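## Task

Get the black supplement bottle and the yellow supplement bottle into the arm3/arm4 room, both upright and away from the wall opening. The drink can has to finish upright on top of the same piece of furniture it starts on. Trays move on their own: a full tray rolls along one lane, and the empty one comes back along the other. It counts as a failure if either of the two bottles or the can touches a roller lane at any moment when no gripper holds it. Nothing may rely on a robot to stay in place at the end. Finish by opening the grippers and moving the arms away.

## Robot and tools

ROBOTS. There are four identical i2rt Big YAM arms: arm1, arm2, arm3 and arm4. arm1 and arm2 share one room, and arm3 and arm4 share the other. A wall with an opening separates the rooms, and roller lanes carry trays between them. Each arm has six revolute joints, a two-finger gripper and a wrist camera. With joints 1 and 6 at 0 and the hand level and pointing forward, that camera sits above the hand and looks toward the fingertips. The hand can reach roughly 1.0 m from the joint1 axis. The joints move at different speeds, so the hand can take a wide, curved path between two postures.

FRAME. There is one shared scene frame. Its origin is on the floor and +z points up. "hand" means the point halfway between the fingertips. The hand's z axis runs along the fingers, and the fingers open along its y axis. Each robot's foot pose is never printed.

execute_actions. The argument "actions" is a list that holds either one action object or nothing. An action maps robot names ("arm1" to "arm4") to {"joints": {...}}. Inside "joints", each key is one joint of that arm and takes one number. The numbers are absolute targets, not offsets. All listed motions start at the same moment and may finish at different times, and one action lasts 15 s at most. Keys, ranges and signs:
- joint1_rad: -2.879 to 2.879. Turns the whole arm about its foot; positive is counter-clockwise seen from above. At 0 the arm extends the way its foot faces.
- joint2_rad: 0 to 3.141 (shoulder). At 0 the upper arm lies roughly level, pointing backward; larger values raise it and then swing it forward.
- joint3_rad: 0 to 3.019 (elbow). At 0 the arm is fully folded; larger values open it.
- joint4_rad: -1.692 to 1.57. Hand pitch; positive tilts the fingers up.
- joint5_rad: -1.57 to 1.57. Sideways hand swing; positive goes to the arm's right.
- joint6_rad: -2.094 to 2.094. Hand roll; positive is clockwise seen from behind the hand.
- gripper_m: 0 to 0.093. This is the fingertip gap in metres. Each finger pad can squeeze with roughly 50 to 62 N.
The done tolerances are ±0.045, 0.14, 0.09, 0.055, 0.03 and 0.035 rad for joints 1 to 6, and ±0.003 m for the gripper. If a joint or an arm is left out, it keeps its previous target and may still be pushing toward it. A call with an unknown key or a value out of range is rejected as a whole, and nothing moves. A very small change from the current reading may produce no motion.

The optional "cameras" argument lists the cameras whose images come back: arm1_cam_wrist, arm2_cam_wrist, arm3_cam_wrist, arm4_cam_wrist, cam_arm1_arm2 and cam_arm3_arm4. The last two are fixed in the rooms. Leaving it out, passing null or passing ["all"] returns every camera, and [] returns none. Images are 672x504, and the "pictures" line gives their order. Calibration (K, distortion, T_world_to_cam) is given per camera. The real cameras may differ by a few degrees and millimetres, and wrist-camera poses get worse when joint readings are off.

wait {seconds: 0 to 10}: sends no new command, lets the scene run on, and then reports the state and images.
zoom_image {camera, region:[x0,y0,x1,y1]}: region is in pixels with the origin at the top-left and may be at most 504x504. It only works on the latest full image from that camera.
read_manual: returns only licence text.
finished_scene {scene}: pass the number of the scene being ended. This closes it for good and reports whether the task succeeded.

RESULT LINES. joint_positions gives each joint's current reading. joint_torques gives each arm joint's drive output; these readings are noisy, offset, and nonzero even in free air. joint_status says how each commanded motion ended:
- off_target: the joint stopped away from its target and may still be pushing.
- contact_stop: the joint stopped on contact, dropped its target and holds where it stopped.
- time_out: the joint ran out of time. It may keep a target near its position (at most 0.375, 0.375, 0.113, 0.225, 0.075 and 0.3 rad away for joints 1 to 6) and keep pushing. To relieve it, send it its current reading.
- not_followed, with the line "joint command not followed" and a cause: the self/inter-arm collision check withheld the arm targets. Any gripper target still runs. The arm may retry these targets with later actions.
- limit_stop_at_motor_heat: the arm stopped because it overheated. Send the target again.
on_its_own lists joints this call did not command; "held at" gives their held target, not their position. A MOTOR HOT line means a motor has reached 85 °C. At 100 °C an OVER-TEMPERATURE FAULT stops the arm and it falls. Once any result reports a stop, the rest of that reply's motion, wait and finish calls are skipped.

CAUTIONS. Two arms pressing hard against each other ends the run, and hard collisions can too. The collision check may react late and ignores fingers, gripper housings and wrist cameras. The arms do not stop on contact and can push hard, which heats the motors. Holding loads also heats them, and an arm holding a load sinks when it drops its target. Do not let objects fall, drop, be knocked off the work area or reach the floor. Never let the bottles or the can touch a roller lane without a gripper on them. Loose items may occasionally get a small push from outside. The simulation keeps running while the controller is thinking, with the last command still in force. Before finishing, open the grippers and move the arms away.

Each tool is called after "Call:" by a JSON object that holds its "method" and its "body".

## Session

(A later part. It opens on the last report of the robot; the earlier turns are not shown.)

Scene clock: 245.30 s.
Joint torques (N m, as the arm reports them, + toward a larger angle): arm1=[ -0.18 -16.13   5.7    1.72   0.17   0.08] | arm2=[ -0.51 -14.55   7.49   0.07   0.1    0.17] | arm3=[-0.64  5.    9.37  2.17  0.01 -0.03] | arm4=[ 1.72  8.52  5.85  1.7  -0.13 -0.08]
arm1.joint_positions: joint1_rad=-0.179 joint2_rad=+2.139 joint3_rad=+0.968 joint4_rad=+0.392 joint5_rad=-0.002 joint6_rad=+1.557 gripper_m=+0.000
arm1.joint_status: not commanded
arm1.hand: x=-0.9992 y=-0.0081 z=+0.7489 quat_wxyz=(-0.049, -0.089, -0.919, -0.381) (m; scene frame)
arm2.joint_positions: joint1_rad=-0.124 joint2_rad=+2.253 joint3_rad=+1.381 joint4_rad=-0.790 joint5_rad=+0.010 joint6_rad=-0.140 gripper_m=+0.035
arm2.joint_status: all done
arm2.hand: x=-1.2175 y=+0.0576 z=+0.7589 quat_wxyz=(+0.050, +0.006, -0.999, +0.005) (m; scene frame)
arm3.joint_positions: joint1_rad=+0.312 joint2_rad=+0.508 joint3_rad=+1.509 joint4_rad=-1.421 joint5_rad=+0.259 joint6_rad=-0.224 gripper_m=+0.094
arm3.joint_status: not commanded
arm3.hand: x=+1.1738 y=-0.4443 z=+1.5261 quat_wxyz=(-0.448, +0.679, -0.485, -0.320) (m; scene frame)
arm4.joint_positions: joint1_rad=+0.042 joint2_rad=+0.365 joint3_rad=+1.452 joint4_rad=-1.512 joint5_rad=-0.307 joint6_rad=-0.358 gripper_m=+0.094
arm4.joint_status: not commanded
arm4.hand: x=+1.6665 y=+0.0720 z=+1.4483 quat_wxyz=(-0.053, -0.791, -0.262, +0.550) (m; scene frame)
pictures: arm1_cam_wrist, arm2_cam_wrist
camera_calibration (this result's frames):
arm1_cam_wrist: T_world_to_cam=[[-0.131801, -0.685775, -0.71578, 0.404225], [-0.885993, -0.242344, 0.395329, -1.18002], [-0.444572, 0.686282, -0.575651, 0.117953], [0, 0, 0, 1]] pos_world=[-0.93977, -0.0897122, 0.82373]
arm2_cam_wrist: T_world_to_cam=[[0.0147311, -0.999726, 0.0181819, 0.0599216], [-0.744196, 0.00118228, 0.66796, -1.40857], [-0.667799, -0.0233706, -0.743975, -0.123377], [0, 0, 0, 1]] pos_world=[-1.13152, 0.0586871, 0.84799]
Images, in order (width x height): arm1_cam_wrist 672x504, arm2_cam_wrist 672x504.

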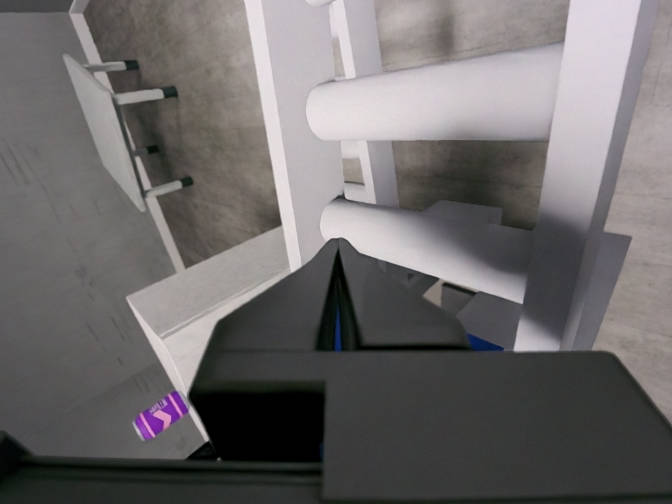

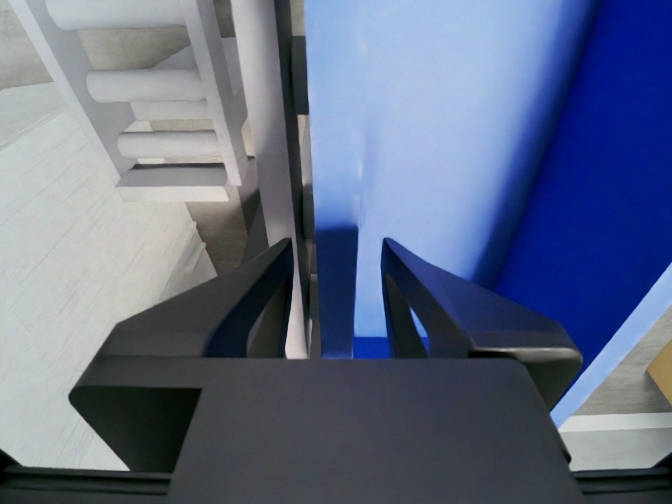

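Call:
{"method": "execute_actions", "body": {"actions": [{"arm1": {"joints": {"joint1_rad": -0.13, "joint2_rad": 2.19}}, "arm2": {"joints": {"joint2_rad": 1.77, "joint3_rad": 1.46, "joint4_rad": -1.215, "gripper_m": 0.07}}}], "cameras": ["arm1_cam_wrist", "arm2_cam_wrist"]}}

Call:
{"method": "execute_actions", "body": {"actions": [{"arm2": {"joints": {"joint1_rad": 1.705, "joint5_rad": 0.0, "joint6_rad": -0.19, "gripper_m": 0.093}}}], "cameras": ["arm2_cam_wrist", "cam_arm1_arm2"]}}

Scene clock: 266.90 s.
Joint torques (N m, as the arm reports them, + toward a larger angle): arm1=[  0.17 -16.46   5.42   1.66   0.02   0.07] | arm2=[  0.54 -13.31  11.57  -0.17   0.16   0.18] | arm3=[-0.07  5.53  9.41  2.2   0.03 -0.01] | arm4=[ 1.87  8.32  5.89  1.68 -0.13 -0.08]
arm1.joint_positions: joint1_rad=-0.130 joint2_rad=+2.168 joint3_rad=+0.968 joint4_rad=+0.392 joint5_rad=+0.001 joint6_rad=+1.557 gripper_m=+0.000
arm1.joint_status: all done
arm1.hand: x=-1.0287 y=-0.0099 z=+0.7317 quat_wxyz=(-0.040, -0.068, -0.927, -0.368) (m; scene frame)
arm2.joint_positions: joint1_rad=-0.124 joint2_rad=+1.779 joint3_rad=+1.440 joint4_rad=-1.206 joint5_rad=+0.010 joint6_rad=-0.139 gripper_m=+0.070
arm2.joint_status: all done
arm2.hand: x=-1.2189 y=+0.0614 z=+1.0290 quat_wxyz=(-0.009, +0.006, -1.000, +0.013) (m; scene frame)
arm3.joint_positions: joint1_rad=+0.312 joint2_rad=+0.508 joint3_rad=+1.509 joint4_rad=-1.421 joint5_rad=+0.259 joint6_rad=-0.224 gripper_m=+0.094
arm3.joint_status: not commanded
arm3.hand: x=+1.1738 y=-0.4443 z=+1.5261 quat_wxyz=(-0.448, +0.679, -0.485, -0.320) (m; scene frame)
arm4.joint_positions: joint1_rad=+0.042 joint2_rad=+0.365 joint3_rad=+1.452 joint4_rad=-1.512 joint5_rad=-0.307 joint6_rad=-0.358 gripper_m=+0.094
arm4.joint_status: not commanded
arm4.hand: x=+1.6665 y=+0.0720 z=+1.4483 quat_wxyz=(-0.053, -0.791, -0.262, +0.550) (m; scene frame)
pictures: arm1_cam_wrist, arm2_cam_wrist
camera_calibration (this result's frames):
arm1_cam_wrist: T_world_to_cam=[[-0.102019, -0.711981, -0.694748, 0.401767], [-0.872639, -0.271243, 0.406113, -1.19426], [-0.47759, 0.647696, -0.593631, 0.0749555], [0, 0, 0, 1]] pos_world=[-0.965375, -0.0864333, 0.808628]
arm2_cam_wrist: T_world_to_cam=[[0.0128382, -0.999312, 0.0347828, 0.0394514], [-0.816815, 0.00958354, 0.57682, -1.58533], [-0.576756, -0.0358165, -0.816131, 0.262761], [0, 0, 0, 1]] pos_world=[-1.14388, 0.0640286, 1.12753]
Images, in order (width x height): arm1_cam_wrist 672x504, arm2_cam_wrist 672x504.

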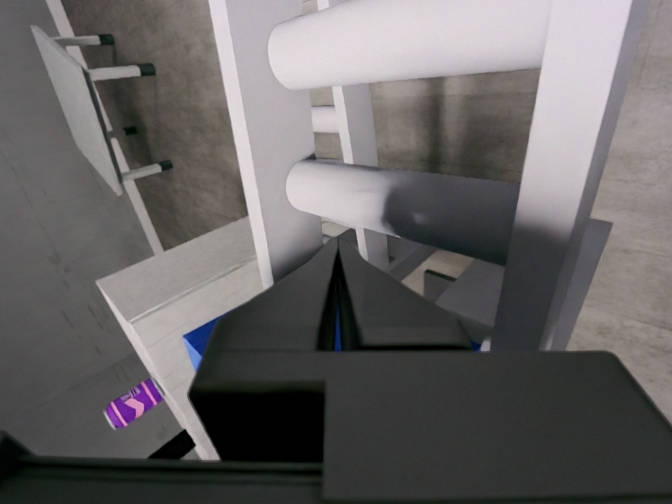

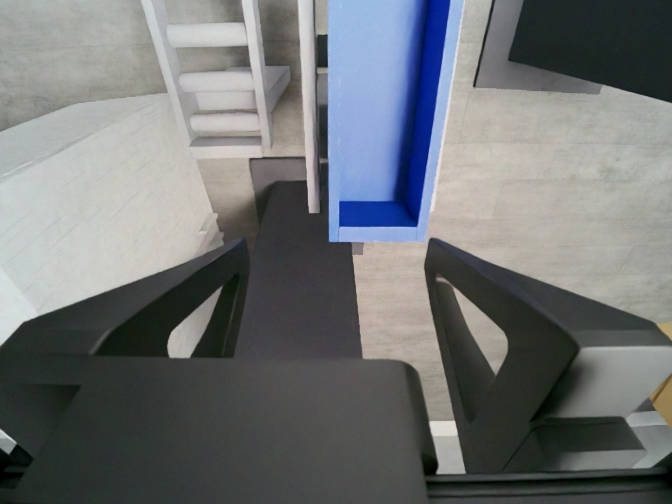

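Scene clock: 268.87 s.
Joint torques (N m, as the arm reports them, + toward a larger angle): arm1=[  0.13 -16.41   5.42   1.67   0.02   0.06] | arm2=[  0.52 -12.55  11.42  -0.38  -0.05  -0.03] | arm3=[-0.49  5.67  9.46  2.28  0.03 -0.02] | arm4=[ 1.77  8.46  5.87  1.67 -0.13 -0.09]
arm1.joint_positions: joint1_rad=-0.130 joint2_rad=+2.168 joint3_rad=+0.968 joint4_rad=+0.392 joint5_rad=+0.001 joint6_rad=+1.557 gripper_m=+0.000
arm1.joint_status: not commanded
arm1.hand: x=-1.0287 y=-0.0099 z=+0.7317 quat_wxyz=(-0.040, -0.068, -0.927, -0.368) (m; scene frame)
arm2.joint_positions: joint1_rad=+1.711 joint2_rad=+1.779 joint3_rad=+1.440 joint4_rad=-1.206 joint5_rad=+0.000 joint6_rad=-0.182 gripper_m=+0.093
arm2.joint_status: all done
arm2.hand: x=-1.8194 y=+0.6596 z=+1.0258 quat_wxyz=(-0.002, +0.810, -0.586, -0.008) (m; scene frame)
arm3.joint_positions: joint1_rad=+0.312 joint2_rad=+0.508 joint3_rad=+1.509 joint4_rad=-1.421 joint5_rad=+0.259 joint6_rad=-0.224 gripper_m=+0.094
arm3.joint_status: not commanded
arm3.hand: x=+1.1738 y=-0.4443 z=+1.5261 quat_wxyz=(-0.448, +0.679, -0.485, -0.320) (m; scene frame)
arm4.joint_positions: joint1_rad=+0.042 joint2_rad=+0.365 joint3_rad=+1.452 joint4_rad=-1.512 joint5_rad=-0.307 joint6_rad=-0.358 gripper_m=+0.094
arm4.joint_status: not commanded
arm4.hand: x=+1.6665 y=+0.0720 z=+1.4483 quat_wxyz=(-0.053, -0.791, -0.262, +0.550) (m; scene frame)
pictures: arm2_cam_wrist, cam_arm1_arm2
camera_calibration (this result's frames):
arm2_cam_wrist: T_world_to_cam=[[0.949188, 0.314696, 0.00311465, 1.51439], [0.25507, -0.775066, 0.578111, 0.386707], [0.184343, -0.547941, -0.815952, 1.65758], [0, 0, 0, 1]] pos_world=[-1.84164, 0.731408, 1.12423]
Images, in order (width x height): arm2_cam_wrist 672x504, cam_arm1_arm2 672x504.

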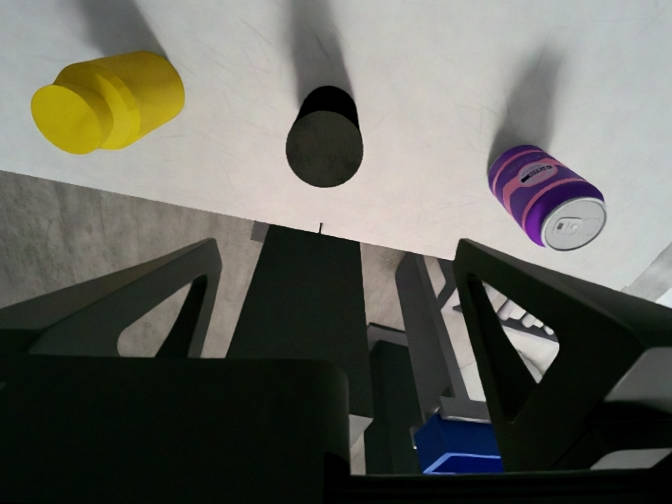

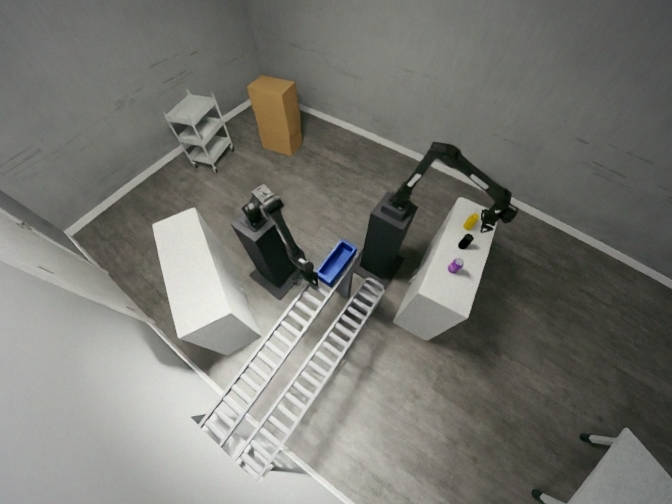

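Call:
{"method": "execute_actions", "body": {"actions": [{"arm2": {"joints": {"joint1_rad": 1.732, "joint2_rad": 1.975, "joint3_rad": 1.255, "joint4_rad": -0.808}}}], "cameras": ["arm2_cam_wrist"]}}

Scene clock: 290.00 s.
Joint torques (N m, as the arm reports them, + toward a larger angle): arm1=[  0.1  -16.42   5.41   1.64   0.02   0.07] | arm2=[  1.57 -14.01   9.49   0.3   -0.04  -0.01] | arm3=[-0.79  5.49  9.4   2.27  0.03  0.  ] | arm4=[ 1.7   8.39  5.87  1.71 -0.13 -0.09]
arm1.joint_positions: joint1_rad=-0.130 joint2_rad=+2.168 joint3_rad=+0.968 joint4_rad=+0.392 joint5_rad=+0.001 joint6_rad=+1.557 gripper_m=+0.000
arm1.joint_status: not commanded
arm1.hand: x=-1.0287 y=-0.0099 z=+0.7317 quat_wxyz=(-0.040, -0.068, -0.927, -0.368) (m; scene frame)
arm2.joint_positions: joint1_rad=+1.718 joint2_rad=+1.981 joint3_rad=+1.237 joint4_rad=-0.818 joint5_rad=+0.000 joint6_rad=-0.182 gripper_m=+0.093
arm2.joint_status: all done
arm2.hand: x=-1.8221 y=+0.6424 z=+0.8578 quat_wxyz=(+0.004, +0.812, -0.583, -0.002) (m; scene frame)
arm3.joint_positions: joint1_rad=+0.312 joint2_rad=+0.508 joint3_rad=+1.509 joint4_rad=-1.421 joint5_rad=+0.259 joint6_rad=-0.224 gripper_m=+0.094
arm3.joint_status: not commanded
arm3.hand: x=+1.1738 y=-0.4443 z=+1.5261 quat_wxyz=(-0.448, +0.679, -0.485, -0.320) (m; scene frame)
arm4.joint_positions: joint1_rad=+0.042 joint2_rad=+0.365 joint3_rad=+1.452 joint4_rad=-1.512 joint5_rad=-0.307 joint6_rad=-0.358 gripper_m=+0.094
arm4.joint_status: not commanded
arm4.hand: x=+1.6665 y=+0.0720 z=+1.4483 quat_wxyz=(-0.053, -0.791, -0.262, +0.550) (m; scene frame)
pictures: arm2_cam_wrist
camera_calibration (this result's frames):
arm2_cam_wrist: T_world_to_cam=[[0.946953, 0.321372, -0.0000218866, 1.51726], [0.259151, -0.763571, 0.591438, 0.459784], [0.190055, -0.56007, -0.80635, 1.52151], [0, 0, 0, 1]] pos_world=[-1.8451, 0.715625, 0.954969]
Images, in order (width x height): arm2_cam_wrist 672x504.

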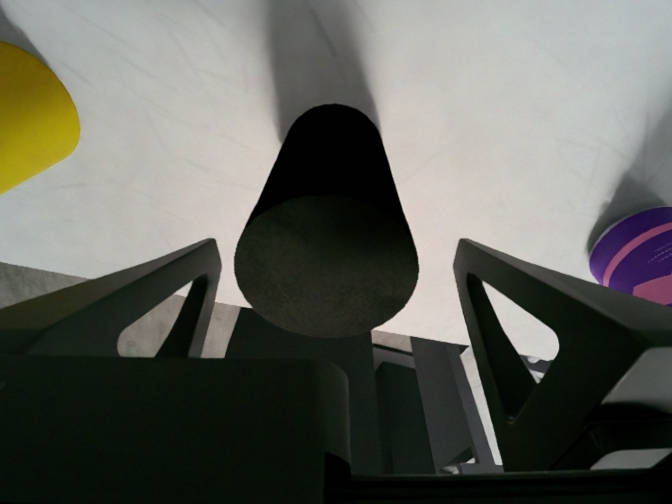

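Call:
{"method": "execute_actions", "body": {"actions": [{"arm2": {"joints": {"joint3_rad": 1.278, "joint2_rad": 1.995}}}], "cameras": []}}

Call:
{"method": "execute_actions", "body": {"actions": [{"arm2": {"joints": {"gripper_m": 0.03}}}], "cameras": ["arm2_cam_wrist"]}}

Scene clock: 303.27 s.
Joint torques (N m, as the arm reports them, + toward a larger angle): arm1=[  0.13 -16.58   5.42   1.66   0.02   0.06] | arm2=[  1.29 -12.6   11.61   0.37  -0.1    0.  ] | arm3=[-0.54  5.44  9.36  2.21  0.03 -0.01] | arm4=[ 1.56  8.34  5.89  1.7  -0.13 -0.09]
arm1.joint_positions: joint1_rad=-0.130 joint2_rad=+2.168 joint3_rad=+0.968 joint4_rad=+0.392 joint5_rad=+0.001 joint6_rad=+1.557 gripper_m=+0.000
arm1.joint_status: not commanded
arm1.hand: x=-1.0287 y=-0.0099 z=+0.7317 quat_wxyz=(-0.040, -0.068, -0.927, -0.368) (m; scene frame)
arm2.joint_positions: joint1_rad=+1.718 joint2_rad=+1.987 joint3_rad=+1.237 joint4_rad=-0.818 joint5_rad=+0.000 joint6_rad=-0.182 gripper_m=+0.093
arm2.joint_status: all done
arm2.hand: x=-1.8220 y=+0.6411 z=+0.8546 quat_wxyz=(+0.006, +0.812, -0.583, +0.000) (m; scene frame)
arm3.joint_positions: joint1_rad=+0.312 joint2_rad=+0.508 joint3_rad=+1.509 joint4_rad=-1.421 joint5_rad=+0.259 joint6_rad=-0.224 gripper_m=+0.094
arm3.joint_status: not commanded
arm3.hand: x=+1.1738 y=-0.4443 z=+1.5261 quat_wxyz=(-0.448, +0.679, -0.485, -0.320) (m; scene frame)
arm4.joint_positions: joint1_rad=+0.042 joint2_rad=+0.365 joint3_rad=+1.452 joint4_rad=-1.512 joint5_rad=-0.307 joint6_rad=-0.358 gripper_m=+0.094
arm4.joint_status: not commanded
arm4.hand: x=+1.6665 y=+0.0720 z=+1.4483 quat_wxyz=(-0.053, -0.791, -0.262, +0.550) (m; scene frame)
pictures: none
No camera images: the call's "cameras" was empty. Leave "cameras" out to get every camera's image.

Scene clock: 303.90 s.
Joint torques (N m, as the arm reports them, + toward a larger angle): arm1=[  0.08 -16.54   5.41   1.68   0.02   0.07] | arm2=[  0.77 -12.22  11.39   0.34  -0.07  -0.02] | arm3=[-0.53  5.45  9.43  2.18  0.03 -0.01] | arm4=[ 1.71  8.46  5.91  1.67 -0.14 -0.09]
arm1.joint_positions: joint1_rad=-0.130 joint2_rad=+2.168 joint3_rad=+0.968 joint4_rad=+0.392 joint5_rad=+0.001 joint6_rad=+1.557 gripper_m=+0.000
arm1.joint_status: not commanded
arm1.hand: x=-1.0287 y=-0.0099 z=+0.7317 quat_wxyz=(-0.040, -0.068, -0.927, -0.368) (m; scene frame)
arm2.joint_positions: joint1_rad=+1.718 joint2_rad=+1.987 joint3_rad=+1.237 joint4_rad=-0.817 joint5_rad=+0.000 joint6_rad=-0.182 gripper_m=+0.058
arm2.joint_status: gripper_m off_target (ended at +0.058, target +0.030)
arm2.hand: x=-1.8220 y=+0.6412 z=+0.8546 quat_wxyz=(+0.006, +0.812, -0.583, +0.000) (m; scene frame)
arm3.joint_positions: joint1_rad=+0.312 joint2_rad=+0.508 joint3_rad=+1.509 joint4_rad=-1.421 joint5_rad=+0.259 joint6_rad=-0.224 gripper_m=+0.094
arm3.joint_status: not commanded
arm3.hand: x=+1.1738 y=-0.4443 z=+1.5261 quat_wxyz=(-0.448, +0.679, -0.485, -0.320) (m; scene frame)
arm4.joint_positions: joint1_rad=+0.042 joint2_rad=+0.365 joint3_rad=+1.452 joint4_rad=-1.512 joint5_rad=-0.307 joint6_rad=-0.358 gripper_m=+0.094
arm4.joint_status: not commanded
arm4.hand: x=+1.6665 y=+0.0720 z=+1.4483 quat_wxyz=(-0.053, -0.791, -0.262, +0.550) (m; scene frame)
pictures: arm2_cam_wrist
camera_calibration (this result's frames):
arm2_cam_wrist: T_world_to_cam=[[0.946936, 0.32142, -0.00113899, 1.51839], [0.258675, -0.75997, 0.596266, 0.45347], [0.190786, -0.56492, -0.802786, 1.51966], [0, 0, 0, 1]] pos_world=[-1.84505, 0.715067, 0.951303]
Images, in order (width x height): arm2_cam_wrist 672x504.

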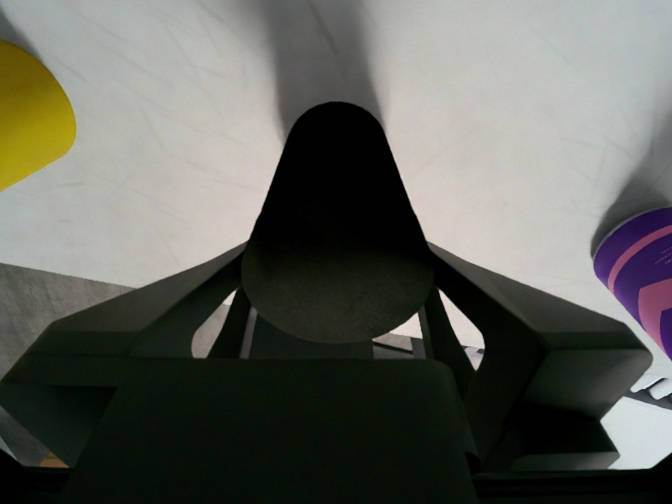

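Call:
{"method": "execute_actions", "body": {"actions": [{"arm2": {"joints": {"joint3_rad": 1.768, "joint4_rad": -1.243}}}], "cameras": []}}

Call:
{"method": "execute_actions", "body": {"actions": [{"arm2": {"joints": {"joint1_rad": -0.188, "joint2_rad": 2.13, "joint5_rad": 0.02, "joint6_rad": -0.215}}}], "cameras": ["arm2_cam_wrist", "cam_arm1_arm2"]}}

Scene clock: 321.17 s.
Joint torques (N m, as the arm reports them, + toward a larger angle): arm1=[  0.16 -16.56   5.42   1.65   0.02   0.07] | arm2=[  1.05 -16.07  14.23  -0.3   -0.07  -0.06] | arm3=[-0.19  5.49  9.36  2.14  0.   -0.02] | arm4=[ 1.72  8.45  5.83  1.68 -0.12 -0.08]
arm1.joint_positions: joint1_rad=-0.130 joint2_rad=+2.168 joint3_rad=+0.968 joint4_rad=+0.392 joint5_rad=+0.001 joint6_rad=+1.557 gripper_m=+0.000
arm1.joint_status: not commanded
arm1.hand: x=-1.0287 y=-0.0099 z=+0.7317 quat_wxyz=(-0.040, -0.068, -0.927, -0.368) (m; scene frame)
arm2.joint_positions: joint1_rad=+1.718 joint2_rad=+2.004 joint3_rad=+1.719 joint4_rad=-1.235 joint5_rad=+0.000 joint6_rad=-0.182 gripper_m=+0.058
arm2.joint_status: all done
arm2.hand: x=-1.8358 y=+0.7462 z=+1.0031 quat_wxyz=(-0.011, +0.812, -0.583, -0.017) (m; scene frame)
arm3.joint_positions: joint1_rad=+0.312 joint2_rad=+0.508 joint3_rad=+1.509 joint4_rad=-1.421 joint5_rad=+0.259 joint6_rad=-0.224 gripper_m=+0.094
arm3.joint_status: not commanded
arm3.hand: x=+1.1738 y=-0.4443 z=+1.5261 quat_wxyz=(-0.448, +0.679, -0.485, -0.320) (m; scene frame)
arm4.joint_positions: joint1_rad=+0.042 joint2_rad=+0.365 joint3_rad=+1.452 joint4_rad=-1.512 joint5_rad=-0.307 joint6_rad=-0.358 gripper_m=+0.094
arm4.joint_status: not commanded
arm4.hand: x=+1.6665 y=+0.0720 z=+1.4483 quat_wxyz=(-0.053, -0.791, -0.262, +0.550) (m; scene frame)
pictures: none
No camera images: the call's "cameras" was empty. Leave "cameras" out to get every camera's image.

Scene clock: 323.30 s.
Joint torques (N m, as the arm reports them, + toward a larger angle): arm1=[  0.07 -16.45   5.42   1.66   0.02   0.07] | arm2=[  0.31 -18.41  11.62  -0.35  -0.12  -0.02] | arm3=[-0.64  5.27  9.41  2.21  0.03 -0.01] | arm4=[ 1.57  8.43  5.85  1.66 -0.12 -0.09]
arm1.joint_positions: joint1_rad=-0.130 joint2_rad=+2.168 joint3_rad=+0.968 joint4_rad=+0.392 joint5_rad=+0.001 joint6_rad=+1.557 gripper_m=+0.000
arm1.joint_status: not commanded
arm1.hand: x=-1.0287 y=-0.0099 z=+0.7317 quat_wxyz=(-0.040, -0.068, -0.927, -0.368) (m; scene frame)
arm2.joint_positions: joint1_rad=-0.200 joint2_rad=+2.166 joint3_rad=+1.741 joint4_rad=-1.234 joint5_rad=+0.023 joint6_rad=-0.208 gripper_m=+0.059
arm2.joint_status: all done
arm2.hand: x=-1.1452 y=+0.0006 z=+0.9184 quat_wxyz=(+0.049, +0.002, -0.999, +0.008) (m; scene frame)
arm3.joint_positions: joint1_rad=+0.312 joint2_rad=+0.508 joint3_rad=+1.509 joint4_rad=-1.421 joint5_rad=+0.259 joint6_rad=-0.224 gripper_m=+0.094
arm3.joint_status: not commanded
arm3.hand: x=+1.1738 y=-0.4443 z=+1.5261 quat_wxyz=(-0.448, +0.679, -0.485, -0.320) (m; scene frame)
arm4.joint_positions: joint1_rad=+0.042 joint2_rad=+0.365 joint3_rad=+1.452 joint4_rad=-1.512 joint5_rad=-0.307 joint6_rad=-0.358 gripper_m=+0.094
arm4.joint_status: not commanded
arm4.hand: x=+1.6665 y=+0.0720 z=+1.4483 quat_wxyz=(-0.053, -0.791, -0.262, +0.550) (m; scene frame)
pictures: arm2_cam_wrist, cam_arm1_arm2
camera_calibration (this result's frames):
arm2_cam_wrist: T_world_to_cam=[[0.00726015, -0.999653, 0.0253223, -0.0161452], [-0.745, 0.0114843, 0.666966, -1.46122], [-0.667025, -0.0237074, -0.744658, 0.043781], [0, 0, 0, 1]] pos_world=[-1.05929, 0.0016794, 1.00759]
Images, in order (width x height): arm2_cam_wrist 672x504, cam_arm1_arm2 672x504.

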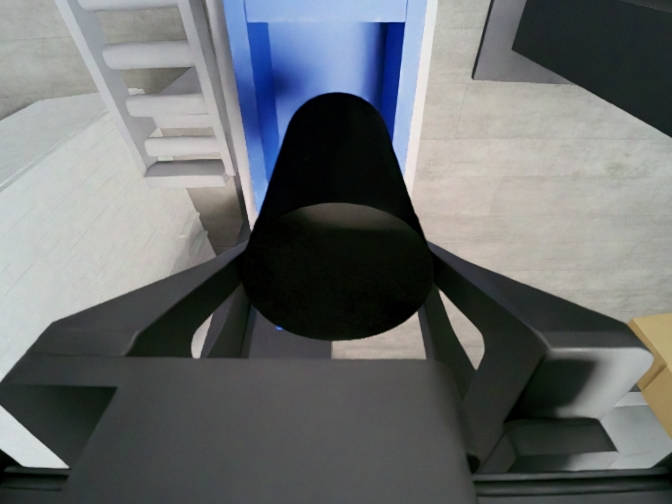

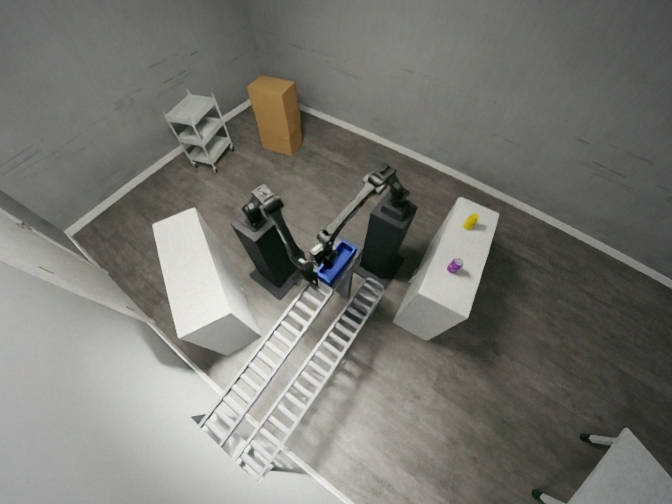

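Call:
{"method": "execute_actions", "body": {"actions": [{"arm2": {"joints": {"joint1_rad": -0.18, "joint2_rad": 2.275, "joint4_rad": -1.135}}}], "cameras": ["arm2_cam_wrist"]}}

Scene clock: 347.73 s.
Joint torques (N m, as the arm reports them, + toward a larger angle): arm1=[  0.08 -16.57   5.42   1.68   0.03   0.07] | arm2=[  0.68 -19.13  11.01   0.04  -0.11  -0.03] | arm3=[-0.84  5.56  9.46  2.23  0.02 -0.02] | arm4=[ 1.62  8.42  5.85  1.7  -0.12 -0.08]
arm1.joint_positions: joint1_rad=-0.130 joint2_rad=+2.168 joint3_rad=+0.968 joint4_rad=+0.392 joint5_rad=+0.001 joint6_rad=+1.557 gripper_m=+0.000
arm1.joint_status: not commanded
arm1.hand: x=-1.0287 y=-0.0099 z=+0.7317 quat_wxyz=(-0.040, -0.068, -0.927, -0.368) (m; scene frame)
arm2.joint_positions: joint1_rad=-0.193 joint2_rad=+2.307 joint3_rad=+1.741 joint4_rad=-1.142 joint5_rad=+0.023 joint6_rad=-0.208 gripper_m=+0.059
arm2.joint_status: all done
arm2.hand: x=-1.1465 y=+0.0039 z=+0.8318 quat_wxyz=(+0.073, +0.005, -0.997, +0.003) (m; scene frame)
arm3.joint_positions: joint1_rad=+0.312 joint2_rad=+0.508 joint3_rad=+1.509 joint4_rad=-1.421 joint5_rad=+0.259 joint6_rad=-0.224 gripper_m=+0.094
arm3.joint_status: not commanded
arm3.hand: x=+1.1738 y=-0.4443 z=+1.5261 quat_wxyz=(-0.448, +0.679, -0.485, -0.320) (m; scene frame)
arm4.joint_positions: joint1_rad=+0.042 joint2_rad=+0.365 joint3_rad=+1.452 joint4_rad=-1.512 joint5_rad=-0.307 joint6_rad=-0.358 gripper_m=+0.094
arm4.joint_status: not commanded
arm4.hand: x=+1.6665 y=+0.0720 z=+1.4483 quat_wxyz=(-0.053, -0.791, -0.262, +0.550) (m; scene frame)
pictures: arm2_cam_wrist
camera_calibration (this result's frames):
arm2_cam_wrist: T_world_to_cam=[[0.0144175, -0.999785, 0.0149263, 0.00627253], [-0.711962, 0.000216824, 0.702218, -1.39587], [-0.70207, -0.0207512, -0.711806, -0.0890077], [0, 0, 0, 1]] pos_world=[-1.05639, 0.00472683, 0.916758]
Images, in order (width x height): arm2_cam_wrist 672x504.

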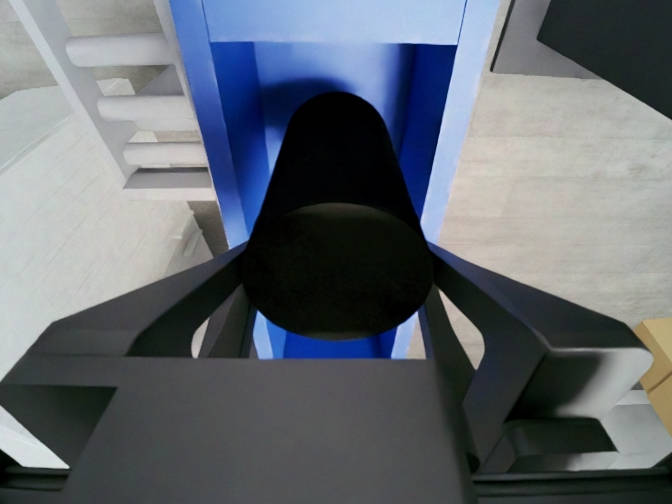

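Call:
{"method": "execute_actions", "body": {"actions": [{"arm2": {"joints": {"joint2_rad": 2.358, "joint4_rad": -1.037}}}], "cameras": ["arm2_cam_wrist"]}}

Scene clock: 352.83 s.
Joint torques (N m, as the arm reports them, + toward a larger angle): arm1=[  0.13 -16.59   5.43   1.66   0.01   0.06] | arm2=[  0.91 -18.44  10.75   0.14  -0.09  -0.04] | arm3=[-0.36  5.44  9.4   2.25  0.05 -0.01] | arm4=[ 1.6   8.6   5.86  1.63 -0.13 -0.09]
arm1.joint_positions: joint1_rad=-0.130 joint2_rad=+2.168 joint3_rad=+0.968 joint4_rad=+0.392 joint5_rad=+0.001 joint6_rad=+1.557 gripper_m=+0.000
arm1.joint_status: not commanded
arm1.hand: x=-1.0287 y=-0.0099 z=+0.7317 quat_wxyz=(-0.040, -0.068, -0.927, -0.368) (m; scene frame)
arm2.joint_positions: joint1_rad=-0.193 joint2_rad=+2.375 joint3_rad=+1.741 joint4_rad=-1.044 joint5_rad=+0.022 joint6_rad=-0.208 gripper_m=+0.059
arm2.joint_status: all done
arm2.hand: x=-1.1392 y=+0.0019 z=+0.7882 quat_wxyz=(+0.059, +0.005, -0.998, +0.006) (m; scene frame)
arm3.joint_positions: joint1_rad=+0.312 joint2_rad=+0.508 joint3_rad=+1.509 joint4_rad=-1.421 joint5_rad=+0.259 joint6_rad=-0.224 gripper_m=+0.094
arm3.joint_status: not commanded
arm3.hand: x=+1.1738 y=-0.4443 z=+1.5261 quat_wxyz=(-0.448, +0.679, -0.485, -0.320) (m; scene frame)
arm4.joint_positions: joint1_rad=+0.042 joint2_rad=+0.365 joint3_rad=+1.452 joint4_rad=-1.512 joint5_rad=-0.307 joint6_rad=-0.358 gripper_m=+0.094
arm4.joint_status: not commanded
arm4.hand: x=+1.6665 y=+0.0720 z=+1.4483 quat_wxyz=(-0.053, -0.791, -0.262, +0.550) (m; scene frame)
pictures: arm2_cam_wrist
camera_calibration (this result's frames):
arm2_cam_wrist: T_world_to_cam=[[0.0142589, -0.999683, 0.0207332, 0.0000547038], [-0.731939, 0.00369127, 0.68136, -1.36643], [-0.681221, -0.0248909, -0.731655, -0.0755179], [0, 0, 0, 1]] pos_world=[-1.05159, 0.00321883, 0.875775]
Images, in order (width x height): arm2_cam_wrist 672x504.

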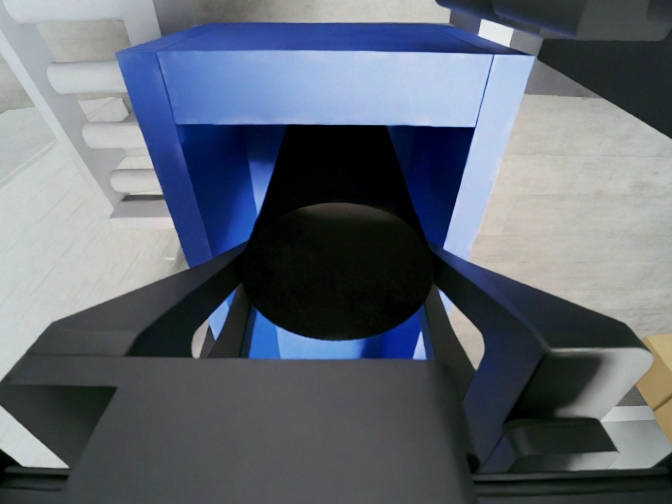

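Call:
{"method": "execute_actions", "body": {"actions": [{"arm2": {"joints": {"gripper_m": 0.078}}}], "cameras": ["arm2_cam_wrist"]}}

Scene clock: 356.67 s.
Joint torques (N m, as the arm reports them, + toward a larger angle): arm1=[  0.07 -16.65   5.42   1.67   0.     0.07] | arm2=[  0.96 -18.08  10.63   0.1   -0.11  -0.05] | arm3=[-0.53  5.4   9.36  2.17  0.02 -0.03] | arm4=[ 1.55  8.31  5.87  1.71 -0.13 -0.08]
arm1.joint_positions: joint1_rad=-0.130 joint2_rad=+2.168 joint3_rad=+0.968 joint4_rad=+0.392 joint5_rad=+0.001 joint6_rad=+1.557 gripper_m=+0.000
arm1.joint_status: not commanded
arm1.hand: x=-1.0287 y=-0.0100 z=+0.7317 quat_wxyz=(-0.040, -0.068, -0.927, -0.368) (m; scene frame)
arm2.joint_positions: joint1_rad=-0.193 joint2_rad=+2.375 joint3_rad=+1.741 joint4_rad=-1.044 joint5_rad=+0.022 joint6_rad=-0.208 gripper_m=+0.078
arm2.joint_status: all done
arm2.hand: x=-1.1392 y=+0.0019 z=+0.7882 quat_wxyz=(+0.059, +0.005, -0.998, +0.006) (m; scene frame)
arm3.joint_positions: joint1_rad=+0.312 joint2_rad=+0.508 joint3_rad=+1.509 joint4_rad=-1.421 joint5_rad=+0.259 joint6_rad=-0.224 gripper_m=+0.094
arm3.joint_status: not commanded
arm3.hand: x=+1.1738 y=-0.4443 z=+1.5261 quat_wxyz=(-0.448, +0.679, -0.485, -0.320) (m; scene frame)
arm4.joint_positions: joint1_rad=+0.042 joint2_rad=+0.365 joint3_rad=+1.452 joint4_rad=-1.512 joint5_rad=-0.307 joint6_rad=-0.358 gripper_m=+0.094
arm4.joint_status: not commanded
arm4.hand: x=+1.6665 y=+0.0720 z=+1.4483 quat_wxyz=(-0.053, -0.791, -0.262, +0.550) (m; scene frame)
pictures: arm2_cam_wrist
camera_calibration (this result's frames):
arm2_cam_wrist: T_world_to_cam=[[0.0142589, -0.999683, 0.0207332, 0.0000547038], [-0.731939, 0.00369127, 0.68136, -1.36643], [-0.681221, -0.0248909, -0.731655, -0.0755179], [0, 0, 0, 1]] pos_world=[-1.05159, 0.00321883, 0.875775]
Images, in order (width x height): arm2_cam_wrist 672x504.

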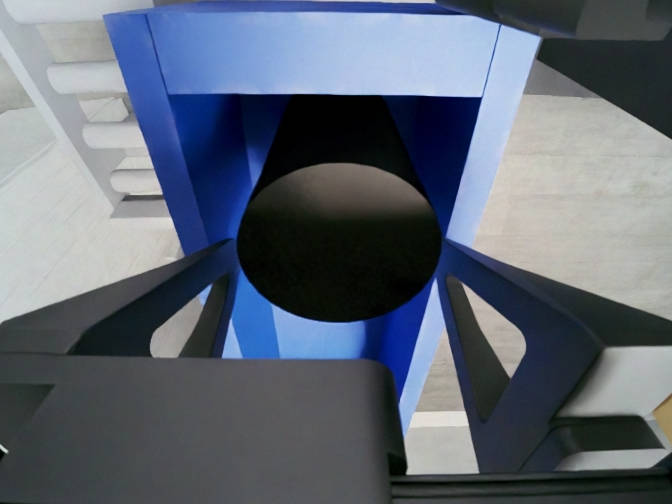

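Call:
{"method": "execute_actions", "body": {"actions": [{"arm2": {"joints": {"joint2_rad": 1.87, "joint4_rad": -1.115}}}], "cameras": ["arm2_cam_wrist"]}}

Call:
{"method": "execute_actions", "body": {"actions": [{"arm2": {"joints": {"joint1_rad": 2.048, "joint3_rad": 1.44, "joint5_rad": 0.0, "gripper_m": 0.093}}}], "cameras": ["arm2_cam_wrist", "cam_arm1_arm2"]}}

Scene clock: 369.03 s.
Joint torques (N m, as the arm reports them, + toward a larger angle): arm1=[  0.08 -16.5    5.44   1.67   0.01   0.07] | arm2=[  0.79 -16.39  12.14   0.27  -0.08  -0.02] | arm3=[-0.36  5.54  9.38  2.22  0.05 -0.02] | arm4=[ 1.82  8.44  5.9   1.68 -0.12 -0.09]
arm1.joint_positions: joint1_rad=-0.130 joint2_rad=+2.168 joint3_rad=+0.968 joint4_rad=+0.392 joint5_rad=+0.001 joint6_rad=+1.557 gripper_m=+0.000
arm1.joint_status: not commanded
arm1.hand: x=-1.0287 y=-0.0100 z=+0.7317 quat_wxyz=(-0.040, -0.068, -0.927, -0.368) (m; scene frame)
arm2.joint_positions: joint1_rad=-0.193 joint2_rad=+1.887 joint3_rad=+1.753 joint4_rad=-1.108 joint5_rad=+0.022 joint6_rad=-0.208 gripper_m=+0.078
arm2.joint_status: all done
arm2.hand: x=-1.0986 y=-0.0018 z=+1.0997 quat_wxyz=(-0.154, +0.004, -0.987, +0.050) (m; scene frame)
arm3.joint_positions: joint1_rad=+0.312 joint2_rad=+0.508 joint3_rad=+1.509 joint4_rad=-1.421 joint5_rad=+0.259 joint6_rad=-0.224 gripper_m=+0.094
arm3.joint_status: not commanded
arm3.hand: x=+1.1738 y=-0.4443 z=+1.5261 quat_wxyz=(-0.448, +0.679, -0.485, -0.320) (m; scene frame)
arm4.joint_positions: joint1_rad=+0.042 joint2_rad=+0.365 joint3_rad=+1.452 joint4_rad=-1.512 joint5_rad=-0.307 joint6_rad=-0.358 gripper_m=+0.094
arm4.joint_status: not commanded
arm4.hand: x=+1.6665 y=+0.0720 z=+1.4483 quat_wxyz=(-0.053, -0.791, -0.262, +0.550) (m; scene frame)
pictures: arm2_cam_wrist
camera_calibration (this result's frames):
arm2_cam_wrist: T_world_to_cam=[[-0.00779462, -0.994031, 0.10882, -0.131808], [-0.948364, 0.0418559, 0.31441, -1.3831], [-0.317088, -0.10075, -0.943029, 0.812236], [0, 0, 0, 1]] pos_world=[-1.05515, 0.0087025, 1.21516]
Images, in order (width x height): arm2_cam_wrist 672x504.

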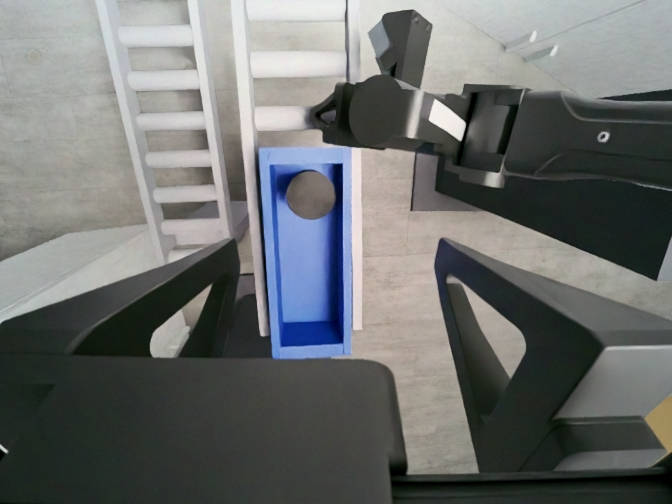

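Scene clock: 371.17 s.
Joint torques (N m, as the arm reports them, + toward a larger angle): arm1=[  0.11 -16.48   5.43   1.68   0.     0.06] | arm2=[ -0.21 -14.84   8.93  -0.32  -0.06  -0.04] | arm3=[-0.25  5.3   9.33  2.19  0.03 -0.02] | arm4=[ 1.65  8.44  5.84  1.69 -0.15 -0.08]
arm1.joint_positions: joint1_rad=-0.130 joint2_rad=+2.168 joint3_rad=+0.968 joint4_rad=+0.392 joint5_rad=+0.001 joint6_rad=+1.557 gripper_m=+0.000
arm1.joint_status: not commanded
arm1.hand: x=-1.0287 y=-0.0100 z=+0.7317 quat_wxyz=(-0.040, -0.068, -0.927, -0.368) (m; scene frame)
arm2.joint_positions: joint1_rad=+2.056 joint2_rad=+1.892 joint3_rad=+1.445 joint4_rad=-1.108 joint5_rad=+0.000 joint6_rad=-0.208 gripper_m=+0.093
arm2.joint_status: all done
arm2.hand: x=-2.0040 y=+0.6223 z=+0.9711 quat_wxyz=(+0.002, +0.904, -0.427, -0.007) (m; scene frame)
arm3.joint_positions: joint1_rad=+0.312 joint2_rad=+0.508 joint3_rad=+1.509 joint4_rad=-1.421 joint5_rad=+0.259 joint6_rad=-0.224 gripper_m=+0.094
arm3.joint_status: not commanded
arm3.hand: x=+1.1738 y=-0.4443 z=+1.5261 quat_wxyz=(-0.448, +0.679, -0.485, -0.320) (m; scene frame)
arm4.joint_positions: joint1_rad=+0.042 joint2_rad=+0.365 joint3_rad=+1.452 joint4_rad=-1.512 joint5_rad=-0.307 joint6_rad=-0.358 gripper_m=+0.094
arm4.joint_status: not commanded
arm4.hand: x=+1.6665 y=+0.0720 z=+1.4483 quat_wxyz=(-0.053, -0.791, -0.262, +0.550) (m; scene frame)
pictures: arm2_cam_wrist, cam_arm1_arm2
camera_calibration (this result's frames):
arm2_cam_wrist: T_world_to_cam=[[0.770853, 0.637012, -0.00128869, 1.14786], [0.518715, -0.626524, 0.581723, 0.868964], [0.369757, -0.449091, -0.813386, 1.93405], [0, 0, 0, 1]] pos_world=[-2.05071, 0.68179, 1.06911]
Images, in order (width x height): arm2_cam_wrist 672x504, cam_arm1_arm2 672x504.

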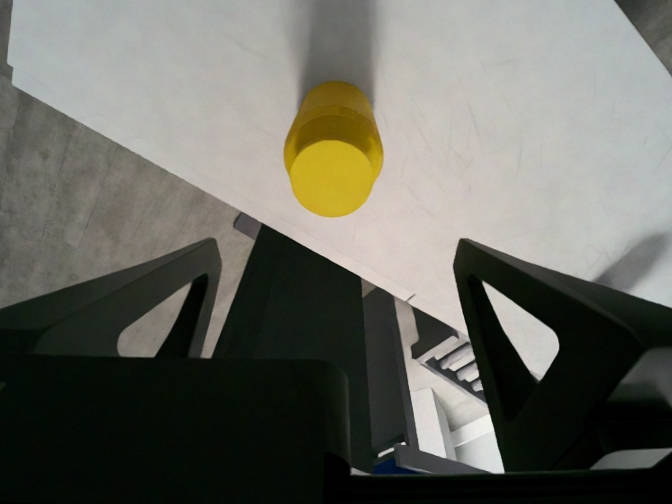

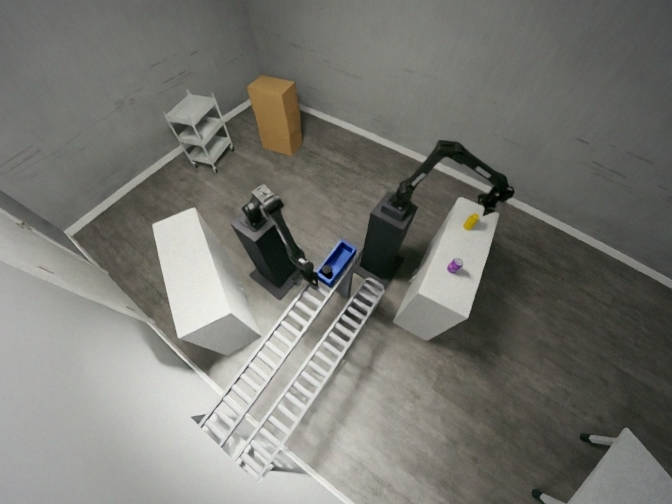

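Call:
{"method": "zoom_image", "body": {"camera": "arm2_cam_wrist", "region": [250, 60, 420, 240]}}

Region (250, 60, 420, 240) of arm2_cam_wrist's 672x504 image, scaled by 2.800, with more detail than that image has.

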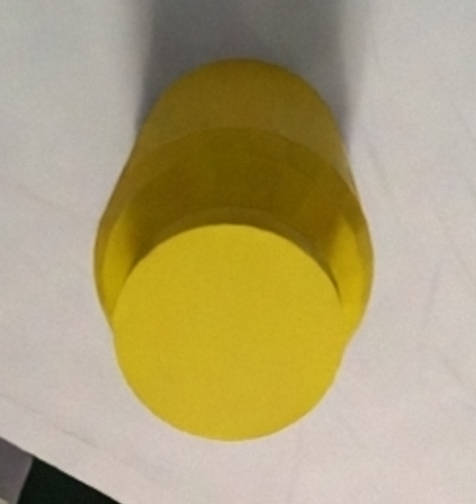

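Call:
{"method": "execute_actions", "body": {"actions": [{"arm2": {"joints": {"joint1_rad": 2.07, "joint2_rad": 2.0, "joint3_rad": 1.374, "joint4_rad": -0.903}}}], "cameras": ["arm2_cam_wrist"]}}

Scene clock: 393.17 s.
Joint torques (N m, as the arm reports them, + toward a larger angle): arm1=[  0.17 -16.54   5.44   1.66   0.01   0.07] | arm2=[  1.02 -15.     8.75   0.46  -0.06   0.01] | arm3=[-0.37  5.41  9.33  2.22  0.05 -0.01] | arm4=[ 1.5   8.34  5.88  1.68 -0.13 -0.09]
arm1.joint_positions: joint1_rad=-0.130 joint2_rad=+2.168 joint3_rad=+0.968 joint4_rad=+0.392 joint5_rad=+0.001 joint6_rad=+1.557 gripper_m=+0.000
arm1.joint_status: not commanded
arm1.hand: x=-1.0287 y=-0.0100 z=+0.7317 quat_wxyz=(-0.040, -0.068, -0.927, -0.368) (m; scene frame)
arm2.joint_positions: joint1_rad=+2.056 joint2_rad=+2.019 joint3_rad=+1.369 joint4_rad=-0.914 joint5_rad=+0.000 joint6_rad=-0.208 gripper_m=+0.093
arm2.joint_status: all done
arm2.hand: x=-2.0039 y=+0.6197 z=+0.8783 quat_wxyz=(+0.005, +0.904, -0.427, -0.003) (m; scene frame)
arm3.joint_positions: joint1_rad=+0.312 joint2_rad=+0.508 joint3_rad=+1.509 joint4_rad=-1.421 joint5_rad=+0.259 joint6_rad=-0.224 gripper_m=+0.094
arm3.joint_status: not commanded
arm3.hand: x=+1.1738 y=-0.4443 z=+1.5261 quat_wxyz=(-0.448, +0.679, -0.485, -0.320) (m; scene frame)
arm4.joint_positions: joint1_rad=+0.042 joint2_rad=+0.365 joint3_rad=+1.452 joint4_rad=-1.512 joint5_rad=-0.307 joint6_rad=-0.358 gripper_m=+0.094
arm4.joint_status: not commanded
arm4.hand: x=+1.6665 y=+0.0720 z=+1.4483 quat_wxyz=(-0.053, -0.791, -0.262, +0.550) (m; scene frame)
pictures: arm2_cam_wrist
camera_calibration (this result's frames):
arm2_cam_wrist: T_world_to_cam=[[0.770784, 0.637088, -0.00343103, 1.15104], [0.516002, -0.621111, 0.589884, 0.905278], [0.373677, -0.456444, -0.80748, 1.86464], [0, 0, 0, 1]] pos_world=[-2.0511, 0.680072, 0.975603]
Images, in order (width x height): arm2_cam_wrist 672x504.

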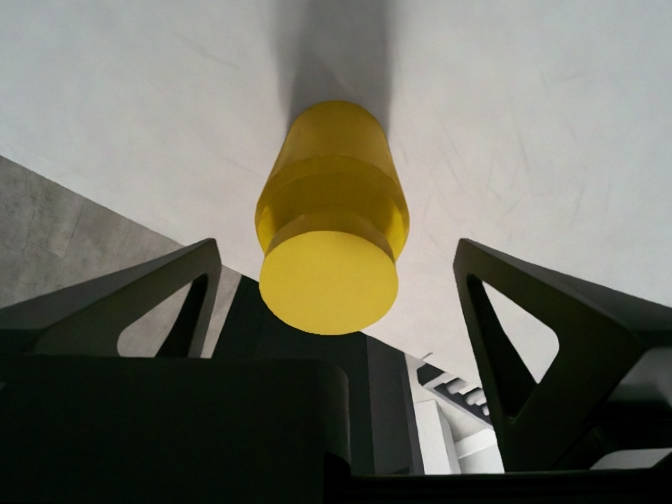

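Call:
{"method": "zoom_image", "body": {"camera": "arm2_cam_wrist", "region": [230, 90, 430, 340]}}

Region (230, 90, 430, 340) of arm2_cam_wrist's 672x504 image, scaled by 2.016, with more detail than that image has; it fills the left 403 columns of this view, and the rest is white.

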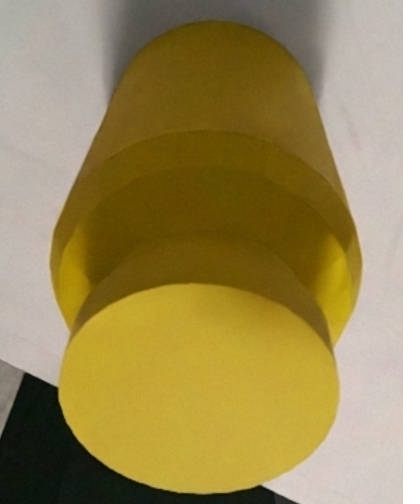

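Call:
{"method": "execute_actions", "body": {"actions": [{"arm2": {"joints": {"gripper_m": 0.02}}}], "cameras": ["arm2_cam_wrist"]}}

Scene clock: 403.47 s.
Joint torques (N m, as the arm reports them, + toward a larger angle): arm1=[  0.04 -16.48   5.43   1.66   0.     0.07] | arm2=[  1.75 -15.12   8.68   0.46  -0.08  -0.04] | arm3=[-0.59  5.28  9.47  2.29  0.05 -0.02] | arm4=[ 1.66  8.5   5.9   1.68 -0.12 -0.09]
arm1.joint_positions: joint1_rad=-0.130 joint2_rad=+2.168 joint3_rad=+0.968 joint4_rad=+0.392 joint5_rad=+0.001 joint6_rad=+1.557 gripper_m=+0.000
arm1.joint_status: not commanded
arm1.hand: x=-1.0287 y=-0.0100 z=+0.7317 quat_wxyz=(-0.040, -0.068, -0.927, -0.368) (m; scene frame)
arm2.joint_positions: joint1_rad=+2.056 joint2_rad=+2.019 joint3_rad=+1.369 joint4_rad=-0.913 joint5_rad=+0.000 joint6_rad=-0.208 gripper_m=+0.045
arm2.joint_status: gripper_m off_target (ended at +0.045, target +0.020)
arm2.hand: x=-2.0041 y=+0.6197 z=+0.8783 quat_wxyz=(+0.005, +0.905, -0.426, -0.003) (m; scene frame)
arm3.joint_positions: joint1_rad=+0.312 joint2_rad=+0.508 joint3_rad=+1.509 joint4_rad=-1.421 joint5_rad=+0.259 joint6_rad=-0.224 gripper_m=+0.094
arm3.joint_status: not commanded
arm3.hand: x=+1.1738 y=-0.4443 z=+1.5261 quat_wxyz=(-0.448, +0.679, -0.485, -0.320) (m; scene frame)
arm4.joint_positions: joint1_rad=+0.042 joint2_rad=+0.365 joint3_rad=+1.452 joint4_rad=-1.512 joint5_rad=-0.307 joint6_rad=-0.358 gripper_m=+0.094
arm4.joint_status: not commanded
arm4.hand: x=+1.6665 y=+0.0720 z=+1.4483 quat_wxyz=(-0.053, -0.791, -0.262, +0.550) (m; scene frame)
pictures: arm2_cam_wrist
camera_calibration (this result's frames):
arm2_cam_wrist: T_world_to_cam=[[0.770301, 0.637674, -0.0029799, 1.14943], [0.516382, -0.621027, 0.58964, 0.906301], [0.374148, -0.455739, -0.807661, 1.86538], [0, 0, 0, 1]] pos_world=[-2.05133, 0.680002, 0.975629]
Images, in order (width x height): arm2_cam_wrist 672x504.

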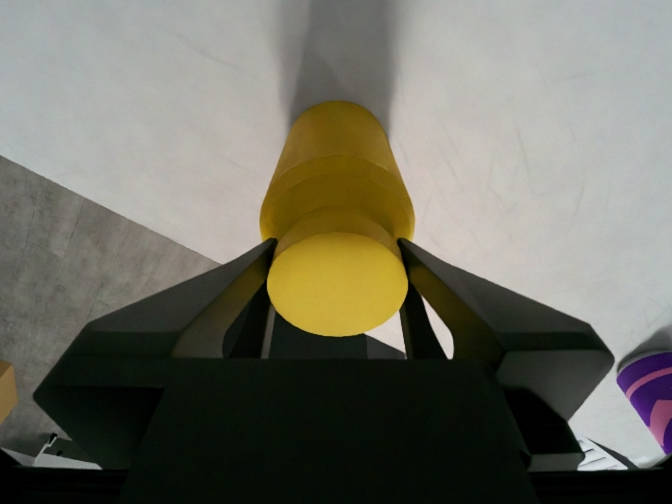

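Call:
{"method": "execute_actions", "body": {"actions": [{"arm2": {"joints": {"joint2_rad": 1.82, "joint3_rad": 1.56, "joint4_rad": -1.22}}}], "cameras": []}}

Call:
{"method": "execute_actions", "body": {"actions": [{"arm2": {"joints": {"joint1_rad": -0.198, "joint4_rad": -1.35, "joint5_rad": 0.021, "joint6_rad": -0.225}}}], "cameras": ["arm2_cam_wrist", "cam_arm1_arm2"]}}

Scene clock: 427.20 s.
Joint torques (N m, as the arm reports them, + toward a larger angle): arm1=[  0.09 -16.58   5.42   1.66   0.     0.07] | arm2=[  0.15 -14.86  12.8   -0.07  -0.09   0.01] | arm3=[-0.68  5.63  9.35  2.15  0.05 -0.02] | arm4=[ 1.72  8.29  5.78  1.66 -0.13 -0.08]
arm1.joint_positions: joint1_rad=-0.130 joint2_rad=+2.168 joint3_rad=+0.968 joint4_rad=+0.392 joint5_rad=+0.001 joint6_rad=+1.557 gripper_m=+0.000
arm1.joint_status: not commanded
arm1.hand: x=-1.0287 y=-0.0100 z=+0.7317 quat_wxyz=(-0.040, -0.068, -0.927, -0.368) (m; scene frame)
arm2.joint_positions: joint1_rad=+2.056 joint2_rad=+1.838 joint3_rad=+1.528 joint4_rad=-1.212 joint5_rad=+0.000 joint6_rad=-0.208 gripper_m=+0.045
arm2.joint_status: all done
arm2.hand: x=-2.0077 y=+0.6307 z=+1.0289 quat_wxyz=(-0.007, +0.904, -0.426, -0.020) (m; scene frame)
arm3.joint_positions: joint1_rad=+0.312 joint2_rad=+0.508 joint3_rad=+1.509 joint4_rad=-1.421 joint5_rad=+0.259 joint6_rad=-0.224 gripper_m=+0.094
arm3.joint_status: not commanded
arm3.hand: x=+1.1738 y=-0.4443 z=+1.5261 quat_wxyz=(-0.448, +0.679, -0.485, -0.320) (m; scene frame)
arm4.joint_positions: joint1_rad=+0.042 joint2_rad=+0.365 joint3_rad=+1.452 joint4_rad=-1.512 joint5_rad=-0.307 joint6_rad=-0.358 gripper_m=+0.094
arm4.joint_status: not commanded
arm4.hand: x=+1.6665 y=+0.0720 z=+1.4483 quat_wxyz=(-0.053, -0.791, -0.262, +0.550) (m; scene frame)
pictures: none
No camera images: the call's "cameras" was empty. Leave "cameras" out to get every camera's image.

Scene clock: 429.37 s.
Joint torques (N m, as the arm reports them, + toward a larger angle): arm1=[  0.12 -16.49   5.45   1.68   0.     0.07] | arm2=[  0.41 -14.3   12.54  -0.54  -0.11  -0.03] | arm3=[-0.32  5.76  9.43  2.26  0.06  0.  ] | arm4=[ 1.77  8.44  5.83  1.72 -0.13 -0.09]
arm1.joint_positions: joint1_rad=-0.130 joint2_rad=+2.168 joint3_rad=+0.968 joint4_rad=+0.392 joint5_rad=+0.001 joint6_rad=+1.557 gripper_m=+0.000
arm1.joint_status: not commanded
arm1.hand: x=-1.0287 y=-0.0100 z=+0.7317 quat_wxyz=(-0.040, -0.068, -0.927, -0.368) (m; scene frame)
arm2.joint_positions: joint1_rad=-0.207 joint2_rad=+1.838 joint3_rad=+1.528 joint4_rad=-1.340 joint5_rad=+0.023 joint6_rad=-0.217 gripper_m=+0.045
arm2.joint_status: all done
arm2.hand: x=-1.2284 y=+0.0156 z=+1.0316 quat_wxyz=(+0.045, +0.003, -0.999, +0.009) (m; scene frame)
arm3.joint_positions: joint1_rad=+0.312 joint2_rad=+0.508 joint3_rad=+1.509 joint4_rad=-1.421 joint5_rad=+0.259 joint6_rad=-0.224 gripper_m=+0.094
arm3.joint_status: not commanded
arm3.hand: x=+1.1738 y=-0.4443 z=+1.5261 quat_wxyz=(-0.448, +0.679, -0.485, -0.320) (m; scene frame)
arm4.joint_positions: joint1_rad=+0.042 joint2_rad=+0.365 joint3_rad=+1.452 joint4_rad=-1.512 joint5_rad=-0.307 joint6_rad=-0.358 gripper_m=+0.094
arm4.joint_status: not commanded
arm4.hand: x=+1.6665 y=+0.0720 z=+1.4483 quat_wxyz=(-0.053, -0.791, -0.262, +0.550) (m; scene frame)
pictures: arm2_cam_wrist, cam_arm1_arm2
camera_calibration (this result's frames):
arm2_cam_wrist: T_world_to_cam=[[0.00981771, -0.999592, 0.026815, -0.0017586], [-0.750869, 0.0103402, 0.66037, -1.59926], [-0.660378, -0.0266178, -0.750461, 0.0871075], [0, 0, 0, 1]] pos_world=[-1.14329, 0.0170974, 1.12152]
Images, in order (width x height): arm2_cam_wrist 672x504, cam_arm1_arm2 672x504.

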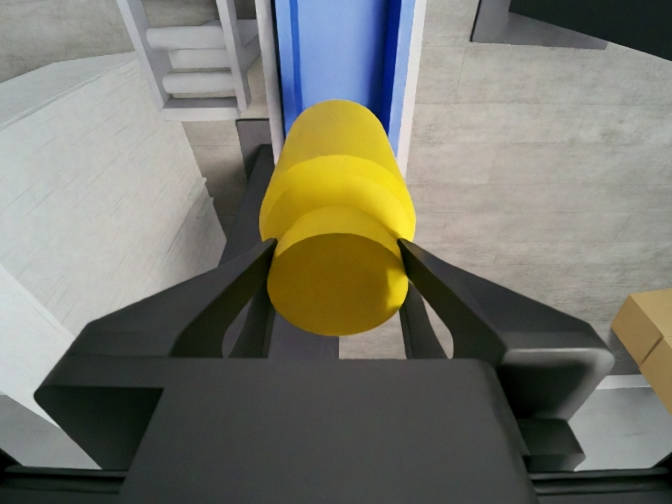

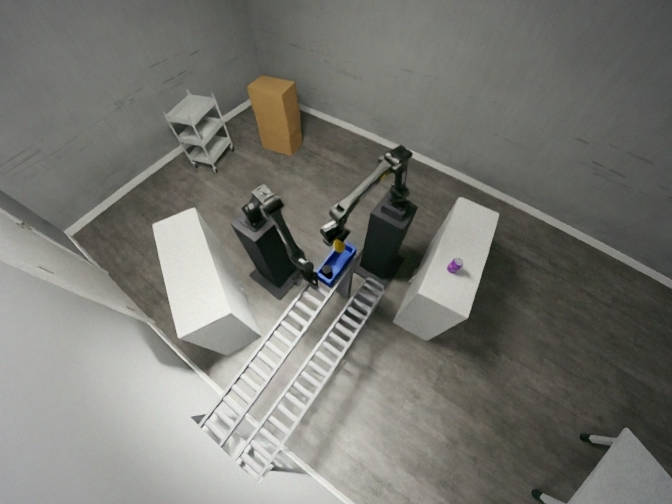

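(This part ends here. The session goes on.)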